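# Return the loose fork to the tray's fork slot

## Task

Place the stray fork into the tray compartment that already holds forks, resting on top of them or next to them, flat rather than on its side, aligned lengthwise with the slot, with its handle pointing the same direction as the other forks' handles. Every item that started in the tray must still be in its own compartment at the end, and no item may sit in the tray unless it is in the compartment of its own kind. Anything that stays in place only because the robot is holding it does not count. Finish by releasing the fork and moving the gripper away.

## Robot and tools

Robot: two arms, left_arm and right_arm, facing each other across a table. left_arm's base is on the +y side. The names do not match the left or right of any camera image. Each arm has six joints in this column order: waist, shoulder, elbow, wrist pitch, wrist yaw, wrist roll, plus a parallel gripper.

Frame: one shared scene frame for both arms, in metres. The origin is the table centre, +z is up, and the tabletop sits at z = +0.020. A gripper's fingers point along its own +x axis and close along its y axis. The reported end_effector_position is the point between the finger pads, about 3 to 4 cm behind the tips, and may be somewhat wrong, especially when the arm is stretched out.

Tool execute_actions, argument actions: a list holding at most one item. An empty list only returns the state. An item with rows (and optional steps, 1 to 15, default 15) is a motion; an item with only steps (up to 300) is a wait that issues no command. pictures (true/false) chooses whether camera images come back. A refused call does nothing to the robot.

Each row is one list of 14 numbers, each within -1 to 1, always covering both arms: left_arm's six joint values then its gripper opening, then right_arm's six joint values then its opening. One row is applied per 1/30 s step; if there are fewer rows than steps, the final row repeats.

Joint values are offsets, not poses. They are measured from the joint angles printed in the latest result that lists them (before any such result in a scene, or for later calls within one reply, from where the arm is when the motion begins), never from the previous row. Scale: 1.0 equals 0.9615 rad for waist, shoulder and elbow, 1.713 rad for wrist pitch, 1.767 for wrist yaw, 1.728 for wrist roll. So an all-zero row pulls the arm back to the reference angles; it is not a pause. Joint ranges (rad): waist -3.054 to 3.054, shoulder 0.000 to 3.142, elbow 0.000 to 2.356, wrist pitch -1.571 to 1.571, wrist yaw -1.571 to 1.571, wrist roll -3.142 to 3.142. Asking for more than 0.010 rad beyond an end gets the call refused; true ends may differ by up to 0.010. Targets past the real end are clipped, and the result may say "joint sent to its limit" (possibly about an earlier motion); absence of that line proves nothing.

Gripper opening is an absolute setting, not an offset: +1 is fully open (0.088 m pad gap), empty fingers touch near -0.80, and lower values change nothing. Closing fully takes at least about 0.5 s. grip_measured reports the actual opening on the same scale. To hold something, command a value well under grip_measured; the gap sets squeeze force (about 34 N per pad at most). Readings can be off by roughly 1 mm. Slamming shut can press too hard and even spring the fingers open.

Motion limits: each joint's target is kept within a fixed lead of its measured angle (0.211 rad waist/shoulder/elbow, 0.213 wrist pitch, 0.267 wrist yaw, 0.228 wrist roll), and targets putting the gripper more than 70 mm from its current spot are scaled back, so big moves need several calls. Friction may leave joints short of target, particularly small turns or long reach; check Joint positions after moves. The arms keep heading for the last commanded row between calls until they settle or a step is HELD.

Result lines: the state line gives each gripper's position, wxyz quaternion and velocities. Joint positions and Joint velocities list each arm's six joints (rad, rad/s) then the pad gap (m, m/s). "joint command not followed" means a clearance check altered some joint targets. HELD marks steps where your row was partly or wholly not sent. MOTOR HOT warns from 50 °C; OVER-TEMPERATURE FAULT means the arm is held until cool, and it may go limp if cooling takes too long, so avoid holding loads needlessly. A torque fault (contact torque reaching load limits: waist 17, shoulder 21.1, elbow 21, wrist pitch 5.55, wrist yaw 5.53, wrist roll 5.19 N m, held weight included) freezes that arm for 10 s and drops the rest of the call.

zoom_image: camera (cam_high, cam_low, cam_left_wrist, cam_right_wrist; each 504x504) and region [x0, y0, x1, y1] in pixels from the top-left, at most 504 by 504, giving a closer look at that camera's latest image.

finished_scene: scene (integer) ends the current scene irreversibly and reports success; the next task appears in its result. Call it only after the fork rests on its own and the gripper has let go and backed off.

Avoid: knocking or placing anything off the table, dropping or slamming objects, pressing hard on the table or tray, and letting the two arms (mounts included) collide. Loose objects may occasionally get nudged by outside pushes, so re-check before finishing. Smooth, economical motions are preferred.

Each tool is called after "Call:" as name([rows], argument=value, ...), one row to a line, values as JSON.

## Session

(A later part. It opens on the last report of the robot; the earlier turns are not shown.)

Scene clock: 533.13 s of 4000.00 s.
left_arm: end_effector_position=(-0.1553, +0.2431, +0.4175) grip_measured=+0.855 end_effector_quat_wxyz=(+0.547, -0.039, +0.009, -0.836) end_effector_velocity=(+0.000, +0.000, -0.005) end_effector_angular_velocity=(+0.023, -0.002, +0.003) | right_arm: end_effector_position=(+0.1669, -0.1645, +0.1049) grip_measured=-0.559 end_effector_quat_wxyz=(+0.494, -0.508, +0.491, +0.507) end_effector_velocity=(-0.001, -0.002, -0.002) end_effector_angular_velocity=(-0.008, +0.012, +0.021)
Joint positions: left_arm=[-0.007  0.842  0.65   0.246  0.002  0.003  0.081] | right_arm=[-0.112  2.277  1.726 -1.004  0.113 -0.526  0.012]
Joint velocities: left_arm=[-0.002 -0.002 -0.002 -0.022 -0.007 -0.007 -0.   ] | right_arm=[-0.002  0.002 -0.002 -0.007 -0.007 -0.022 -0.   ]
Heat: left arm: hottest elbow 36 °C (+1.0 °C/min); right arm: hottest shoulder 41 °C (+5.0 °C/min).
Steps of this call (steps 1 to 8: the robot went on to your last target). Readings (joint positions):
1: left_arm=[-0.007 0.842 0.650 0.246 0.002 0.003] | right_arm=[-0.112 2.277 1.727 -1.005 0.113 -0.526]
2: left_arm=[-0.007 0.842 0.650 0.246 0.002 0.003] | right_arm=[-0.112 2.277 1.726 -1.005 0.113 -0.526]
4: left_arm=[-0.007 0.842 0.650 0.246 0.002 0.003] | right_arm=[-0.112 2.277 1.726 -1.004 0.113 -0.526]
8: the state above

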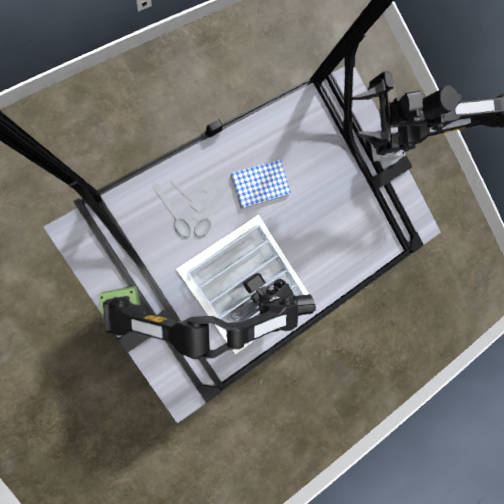

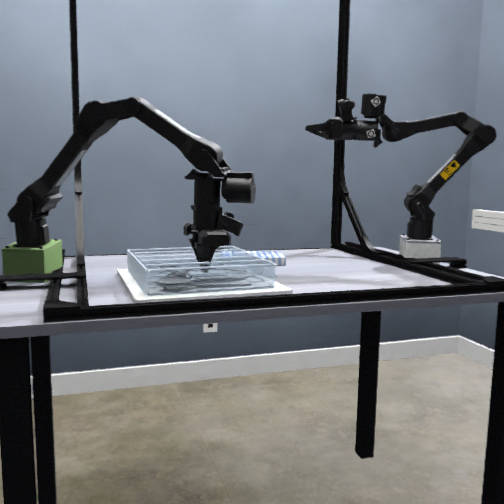

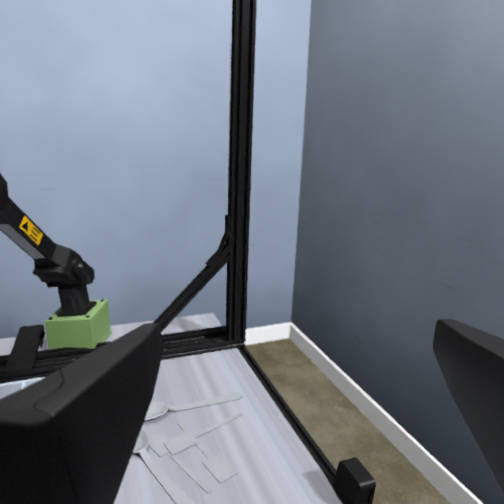

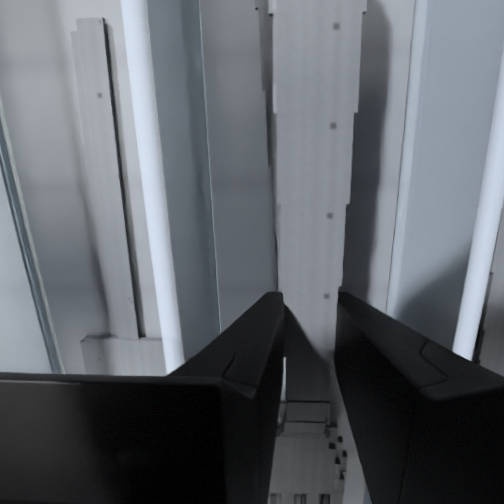

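Call:
execute_actions([
  {"rows": [[0,0,0,0,0,0,0.855, 0,0,0,0,0,0,-0.80],[0,0,0,0,0,0,0.855, 0,0,0,0,0,0,-0.70],[0,0,0,0,0,0,0.855, 0,0,0,0,0,0,-0.62],[0,0,0,0,0,0,0.855, 0,0,0,0,0,0,-0.58],[0,0,0,0,0,0,0.855, 0,0,0,0,0,0,-0.56],[0,0,0,0,0,0,0.855, 0,0,0,0,0,0,-0.545],[0,0,0,0,0,0,0.855, 0,0,0,0,0,0,-0.53],[0,0,0,0,0,0,0.855, 0,0,0,0,0,0,-0.515],[0,0,0,0,0,0,0.855, 0,0,0,0,0,0,-0.50],[0,0,0,0,0,0,0.855, 0,0,0,0,0,0,-0.485],[0,0,0,0,0,0,0.855, 0,0,0,0,0,0,-0.47],[0,0,0,0,0,0,0.855, 0,0,0,0,0,0,-0.455],[0,0,0,0,0,0,0.855, 0,0,0,0,0,0,-0.44]], "steps": 15},
], pictures=false)

Call:
execute_actions([
  {"steps": 8},
])

Scene clock: 542.50 s of 4000.00 s.
left_arm: end_effector_position=(-0.1553, +0.2431, +0.4175) grip_measured=+0.855 end_effector_quat_wxyz=(+0.547, -0.039, +0.009, -0.836) end_effector_velocity=(+0.003, -0.001, +0.000) end_effector_angular_velocity=(+0.007, +0.006, +0.019) | right_arm: end_effector_position=(+0.1666, -0.1646, +0.1036) grip_measured=-0.457 end_effector_quat_wxyz=(+0.493, -0.508, +0.492, +0.507) end_effector_velocity=(-0.001, +0.003, +0.001) end_effector_angular_velocity=(+0.021, +0.014, +0.004)
Joint positions: left_arm=[-0.007  0.842  0.65   0.246  0.002  0.003  0.081] | right_arm=[-0.112  2.28   1.724 -1.002  0.113 -0.526  0.017]
Joint velocities: left_arm=[-0.002 -0.002  0.002 -0.007 -0.022 -0.007 -0.   ] | right_arm=[-0.002 -0.002  0.002  0.007 -0.022 -0.007  0.01 ]
Heat: left arm: hottest elbow 36 °C (+1.0 °C/min); right arm: hottest shoulder 40 °C (+4.1 °C/min).
Steps of this call (steps 1 to 15: the robot went on to your last target; steps 16 to 266: nothing new was sent; steps 267 to 281: all 15 steps of this action). Readings (joint positions):
267: left_arm=[-0.007 0.842 0.650 0.246 0.002 0.003] | right_arm=[-0.112 2.280 1.724 -0.999 0.113 -0.526]
268: left_arm=[-0.007 0.842 0.650 0.246 0.002 0.003] | right_arm=[-0.112 2.280 1.724 -0.999 0.113 -0.526]
270: left_arm=[-0.007 0.842 0.650 0.246 0.002 0.003] | right_arm=[-0.112 2.280 1.724 -1.000 0.113 -0.526]
274: left_arm=[-0.007 0.842 0.650 0.246 0.002 0.003] | right_arm=[-0.112 2.280 1.724 -1.001 0.113 -0.526]
281: the state above

Scene clock: 542.77 s of 4000.00 s.
left_arm: end_effector_position=(-0.1553, +0.2431, +0.4175) grip_measured=+0.855 end_effector_quat_wxyz=(+0.547, -0.039, +0.009, -0.836) end_effector_velocity=(+0.001, +0.001, +0.005) end_effector_angular_velocity=(-0.001, +0.041, +0.004) | right_arm: end_effector_position=(+0.1666, -0.1646, +0.1036) grip_measured=-0.441 end_effector_quat_wxyz=(+0.493, -0.508, +0.492, +0.507) end_effector_velocity=(+0.002, -0.000, +0.000) end_effector_angular_velocity=(+0.003, -0.010, -0.011)
Joint positions: left_arm=[-0.007  0.842  0.65   0.246  0.002  0.003  0.081] | right_arm=[-0.112  2.28   1.724 -1.002  0.113 -0.526  0.017]
Joint velocities: left_arm=[-0.002 -0.007  0.002  0.007 -0.007 -0.037 -0.   ] | right_arm=[-0.002 -0.002 -0.002  0.007  0.007  0.007  0.   ]
Heat: left arm: hottest elbow 36 °C (+1.0 °C/min); right arm: hottest shoulder 40 °C (+4.0 °C/min).
Steps of this call (steps 1 to 8: the robot went on to your last target). Readings (joint positions):
1: left_arm=[-0.007 0.842 0.650 0.246 0.002 0.003] | right_arm=[-0.112 2.280 1.724 -1.002 0.113 -0.526]
2: left_arm=[-0.007 0.842 0.650 0.246 0.002 0.003] | right_arm=[-0.112 2.280 1.724 -1.002 0.113 -0.526]
4: left_arm=[-0.007 0.842 0.650 0.246 0.002 0.003] | right_arm=[-0.112 2.280 1.724 -1.002 0.113 -0.526]
8: the state above

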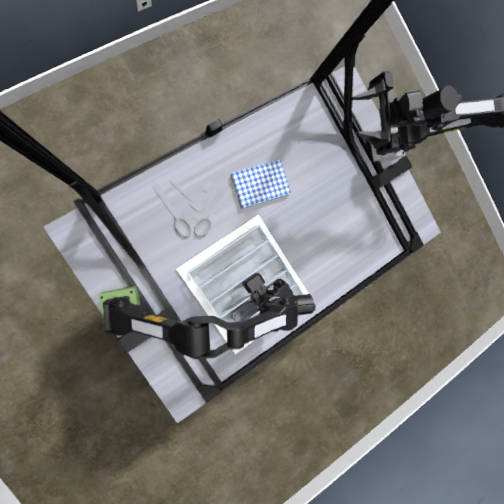

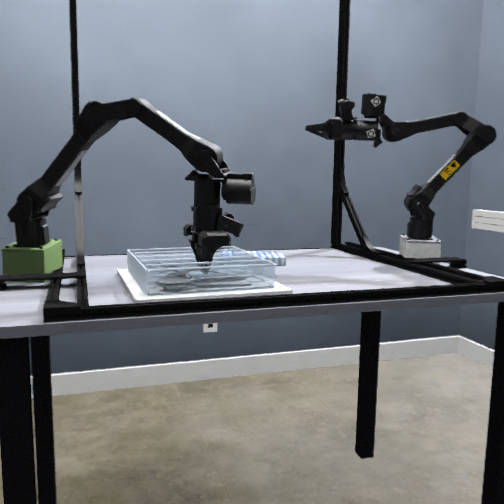

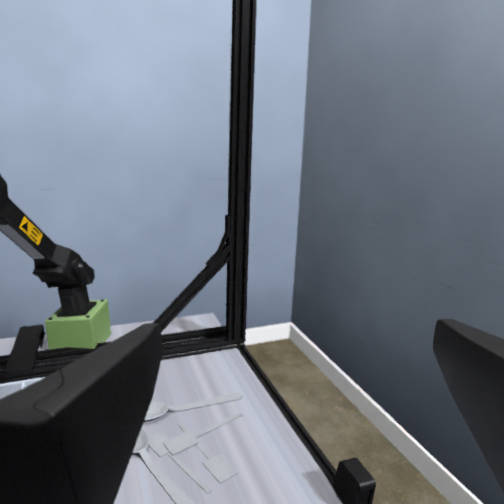

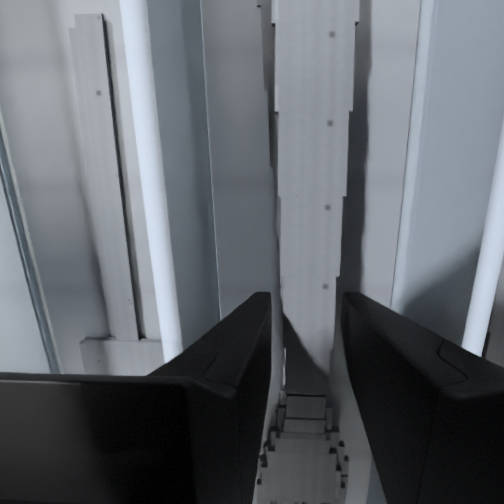

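Call:
execute_actions([
  {"rows": [[0,0,0,0,0,0,0.855, 0,-0.008,0.008,0,0,0,-0.44],[0,0,0,0,0,0,0.855, 0,-0.012,0.014,-0.003,0,0,-0.44],[0,0,0,0,0,0,0.855, 0,-0.017,0.022,-0.008,0,0,-0.44],[0,0,0,0,0,0,0.855, 0,-0.023,0.033,-0.015,0,0,-0.44],[0,0,0,0,0,0,0.855, 0,-0.030,0.047,-0.025,0,0,-0.44],[0,0,0,0,0,0,0.855, 0,-0.037,0.063,-0.037,0,0,-0.44],[0,0,0,0,0,0,0.855, 0,-0.044,0.081,-0.051,0,0,-0.44],[0,0,0,0,0,0,0.855, 0,-0.052,0.100,-0.066,0,0,-0.44],[0,0,0,0,0,0,0.855, 0,-0.062,0.119,-0.082,0,0,-0.44],[0,0,0,0,0,0,0.855, 0,-0.074,0.137,-0.099,0,0,-0.44],[0,0,0,0,0,0,0.855, 0,-0.088,0.153,-0.117,0,0,-0.44],[0,0,0,0,0,0,0.855, 0,-0.104,0.167,-0.135,0,0,-0.44],[0,0,0,0,0,0,0.855, 0,-0.120,0.178,-0.152,0,0,-0.44],[0,0,0,0,0,0,0.855, 0,-0.135,0.186,-0.168,0,0,-0.44],[0,0,0,0,0,0,0.855, 0,-0.147,0.191,-0.183,0,0,-0.44]], "steps": 15},
], pictures=false)

Call:
execute_actions([
  {"steps": 12},
])

Scene clock: 553.00 s of 4000.00 s.
left_arm: end_effector_position=(-0.1553, +0.2431, +0.4177) grip_measured=+0.855 end_effector_quat_wxyz=(+0.547, -0.039, +0.009, -0.836) end_effector_velocity=(+0.001, +0.000, +0.000) end_effector_angular_velocity=(+0.006, +0.006, +0.004) | right_arm: end_effector_position=(+0.1713, -0.1738, +0.1807) grip_measured=-0.440 end_effector_quat_wxyz=(+0.495, -0.507, +0.490, +0.507) end_effector_velocity=(-0.013, -0.093, +0.278) end_effector_angular_velocity=(-0.002, -0.008, +0.005)
Joint positions: left_arm=[-0.007  0.842  0.651  0.246  0.002  0.003  0.081] | right_arm=[-0.112  2.183  1.878 -1.246  0.113 -0.526  0.017]
Joint velocities: left_arm=[-0.002 -0.002  0.002 -0.007 -0.007 -0.007 -0.   ] | right_arm=[-0.002 -0.486  0.33  -0.813  0.007 -0.007  0.   ]
Heat: left arm: hottest elbow 36 °C (+1.0 °C/min); right arm: hottest shoulder 41 °C (+4.0 °C/min).
Steps of this call (steps 1 to 15: the robot went on to your last target; steps 16 to 90: nothing new was sent; then 6.73 s passed at rest; steps 91 to 105: all 15 steps of this action). Readings (joint positions):
91: left_arm=[-0.007 0.842 0.651 0.246 0.002 0.003] | right_arm=[-0.112 2.279 1.724 -1.002 0.113 -0.526]
92: left_arm=[-0.007 0.842 0.651 0.246 0.002 0.003] | right_arm=[-0.112 2.279 1.725 -1.002 0.113 -0.526]
94: left_arm=[-0.007 0.842 0.651 0.246 0.002 0.003] | right_arm=[-0.112 2.279 1.731 -1.010 0.113 -0.526]
98: left_arm=[-0.007 0.842 0.651 0.246 0.002 0.003] | right_arm=[-0.112 2.267 1.770 -1.065 0.113 -0.526]
105: the state above

Scene clock: 553.40 s of 4000.00 s.
left_arm: end_effector_position=(-0.1553, +0.2431, +0.4177) grip_measured=+0.855 end_effector_quat_wxyz=(+0.547, -0.039, +0.009, -0.836) end_effector_velocity=(-0.001, +0.001, -0.002) end_effector_angular_velocity=(+0.016, +0.018, -0.002) | right_arm: end_effector_position=(+0.1703, -0.1817, +0.2063) grip_measured=-0.440 end_effector_quat_wxyz=(+0.498, -0.506, +0.487, +0.508) end_effector_velocity=(-0.004, -0.004, +0.000) end_effector_angular_velocity=(-0.016, +0.017, +0.012)
Joint positions: left_arm=[-0.007  0.842  0.651  0.246  0.002  0.003  0.081] | right_arm=[-0.112  2.137  1.907 -1.313  0.113 -0.526  0.017]
Joint velocities: left_arm=[-0.007 -0.002 -0.002 -0.007 -0.007 -0.022  0.   ] | right_arm=[ 0.002 -0.002 -0.002 -0.022 -0.007 -0.007 -0.   ]
Heat: left arm: hottest elbow 36 °C (+1.0 °C/min); right arm: hottest shoulder 41 °C (+3.0 °C/min).
Steps of this call (steps 1 to 12: the robot went on to your last target). Readings (joint positions):
1: left_arm=[-0.007 0.842 0.651 0.246 0.002 0.003] | right_arm=[-0.112 2.169 1.888 -1.270 0.113 -0.526]
2: left_arm=[-0.007 0.842 0.651 0.246 0.002 0.003] | right_arm=[-0.112 2.156 1.894 -1.285 0.113 -0.526]
4: left_arm=[-0.007 0.842 0.651 0.246 0.002 0.003] | right_arm=[-0.112 2.140 1.904 -1.299 0.113 -0.526]
8: left_arm=[-0.007 0.842 0.651 0.246 0.002 0.003] | right_arm=[-0.112 2.137 1.907 -1.311 0.113 -0.526]
12: the state above

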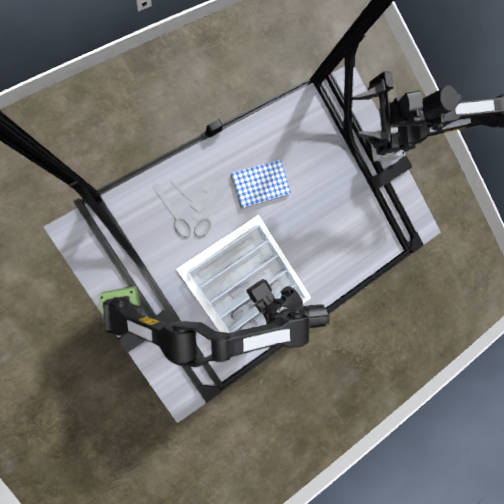

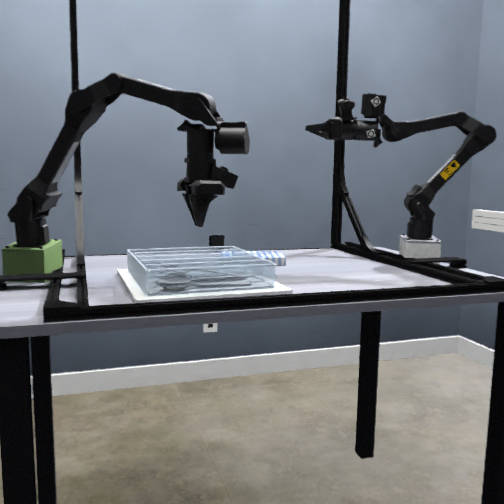

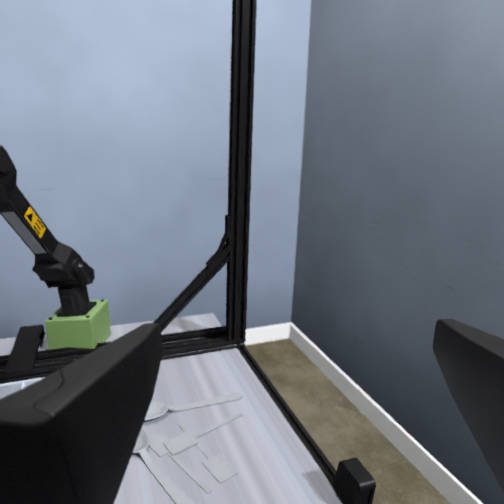

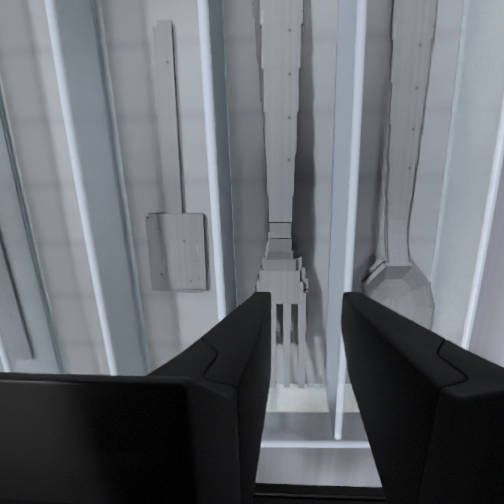

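Call:
execute_actions([
  {"rows": [[0,0,0,0,0,0,0.855, 0,-0.015,-0.010,0,0,0,-0.44],[0,0,0,0,0,0,0.855, 0,-0.035,-0.025,0,0,0,-0.44],[0,0,0,0,0,0,0.855, 0,-0.065,-0.048,0,0,0,-0.44],[0,0,0,0,0,0,0.855, 0,-0.10,-0.075,0,0,0,-0.44],[0,0,0,0,0,0,0.855, 0,-0.14,-0.105,0,0,0,-0.44],[0,0,0,0,0,0,0.855, 0,-0.185,-0.14,0,0,0,-0.44],[0,0,0,0,0,0,0.855, 0,-0.23,-0.175,0,0,0,-0.44],[0,0,0,0,0,0,0.855, 0,-0.275,-0.21,0,0,0,-0.44],[0,0,0,0,0,0,0.855, 0,-0.32,-0.245,0,0,0,-0.44],[0,0,0,0,0,0,0.855, 0,-0.365,-0.28,0,0,0,-0.44],[0,0,0,0,0,0,0.855, 0,-0.41,-0.315,0,0,0,-0.44],[0,0,0,0,0,0,0.855, 0,-0.455,-0.35,0,0,0,-0.44],[0,0,0,0,0,0,0.855, 0,-0.50,-0.385,0,0,0,-0.44],[0,0,0,0,0,0,0.855, 0,-0.55,-0.425,0,0,0,-0.44],[0,0,0,0,0,0,0.855, 0,-0.66,-0.52,0,0,0,-0.44]], "steps": 15},
], pictures=false)

Call:
execute_actions([
  {"steps": 20},
])

Scene clock: 569.57 s of 4000.00 s.
left_arm: end_effector_position=(-0.1553, +0.2431, +0.4177) grip_measured=+0.855 end_effector_quat_wxyz=(+0.547, -0.039, +0.009, -0.836) end_effector_velocity=(+0.001, +0.000, +0.000) end_effector_angular_velocity=(+0.012, +0.020, +0.013) | right_arm: end_effector_position=(+0.1349, -0.2643, +0.2802) grip_measured=-0.440 end_effector_quat_wxyz=(+0.544, -0.489, +0.446, +0.515) end_effector_velocity=(-0.154, -0.313, +0.121) end_effector_angular_velocity=(+0.470, -0.247, -0.053)
Joint positions: left_arm=[-0.007  0.842  0.651  0.246  0.002  0.003  0.081] | right_arm=[-0.112  1.668  1.559 -1.305  0.113 -0.526  0.017]
Joint velocities: left_arm=[-0.007 -0.002  0.002 -0.007 -0.022 -0.022 -0.   ] | right_arm=[-0.002 -1.741 -1.521  0.315 -0.007 -0.007 -0.   ]
Heat: left arm: hottest elbow 36 °C (+1.0 °C/min); right arm: hottest shoulder 42 °C (+2.0 °C/min).
Steps of this call (steps 1 to 30: the robot went on to your last target; steps 31 to 90: nothing new was sent; then 12.67 s passed at rest; steps 91 to 105: all 15 steps of this action). Readings (joint positions):
91: left_arm=[-0.007 0.842 0.651 0.246 0.002 0.003] | right_arm=[-0.112 2.137 1.907 -1.314 0.113 -0.526]
92: left_arm=[-0.007 0.842 0.651 0.246 0.002 0.003] | right_arm=[-0.112 2.135 1.906 -1.314 0.113 -0.526]
94: left_arm=[-0.007 0.842 0.651 0.246 0.002 0.003] | right_arm=[-0.112 2.115 1.886 -1.311 0.113 -0.526]
98: left_arm=[-0.007 0.842 0.651 0.246 0.002 0.003] | right_arm=[-0.112 1.994 1.785 -1.311 0.113 -0.526]
105: the state above

Scene clock: 570.23 s of 4000.00 s.
left_arm: end_effector_position=(-0.1553, +0.2431, +0.4177) grip_measured=+0.855 end_effector_quat_wxyz=(+0.547, -0.039, +0.009, -0.836) end_effector_velocity=(+0.001, +0.000, +0.000) end_effector_angular_velocity=(+0.006, +0.006, +0.004) | right_arm: end_effector_position=(+0.1164, -0.3000, +0.2869) grip_measured=-0.440 end_effector_quat_wxyz=(+0.549, -0.488, +0.442, +0.516) end_effector_velocity=(+0.002, -0.000, +0.000) end_effector_angular_velocity=(+0.002, -0.011, +0.003)
Joint positions: left_arm=[-0.007  0.842  0.651  0.246  0.002  0.003  0.081] | right_arm=[-0.112  1.508  1.42  -1.313  0.113 -0.526  0.017]
Joint velocities: left_arm=[-0.002 -0.002  0.002 -0.007 -0.007 -0.007 -0.   ] | right_arm=[-0.002 -0.002 -0.002  0.007  0.007 -0.007 -0.   ]
Heat: left arm: hottest elbow 36 °C (+1.0 °C/min); right arm: hottest shoulder 41 °C (+1.0 °C/min).
Steps of this call (steps 1 to 20: the robot went on to your last target). Readings (joint positions):
1: left_arm=[-0.007 0.842 0.651 0.246 0.002 0.003] | right_arm=[-0.112 1.616 1.511 -1.309 0.113 -0.526]
2: left_arm=[-0.007 0.842 0.651 0.246 0.002 0.003] | right_arm=[-0.112 1.573 1.477 -1.323 0.113 -0.526]
4: left_arm=[-0.007 0.842 0.651 0.246 0.002 0.003] | right_arm=[-0.112 1.523 1.447 -1.318 0.113 -0.526]
8: left_arm=[-0.007 0.842 0.651 0.246 0.002 0.003] | right_arm=[-0.112 1.508 1.428 -1.313 0.113 -0.526]
20: the state above

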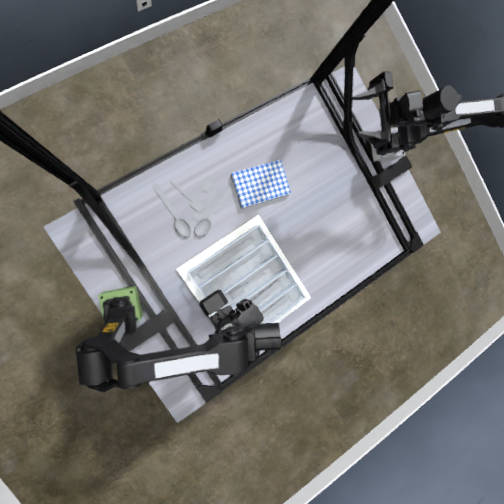

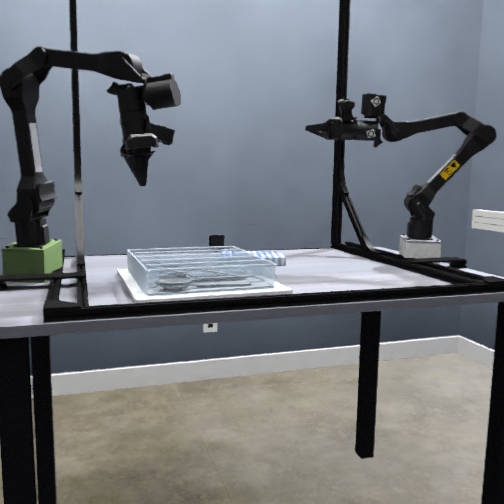

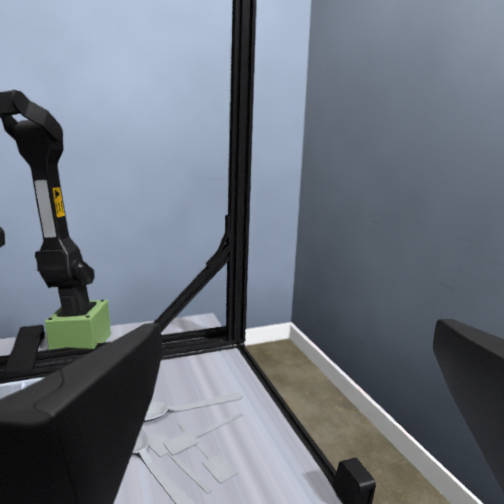

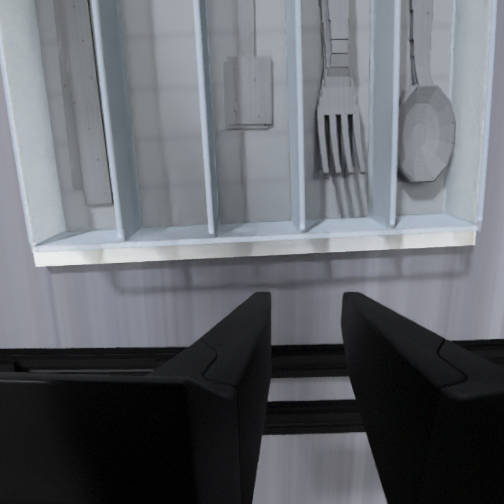

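The fork lies on the stack in the fork slot, lined up with the other forks, and the arm is clear.

Call:
finished_scene(scene=2)

The scene is finished: the task was done.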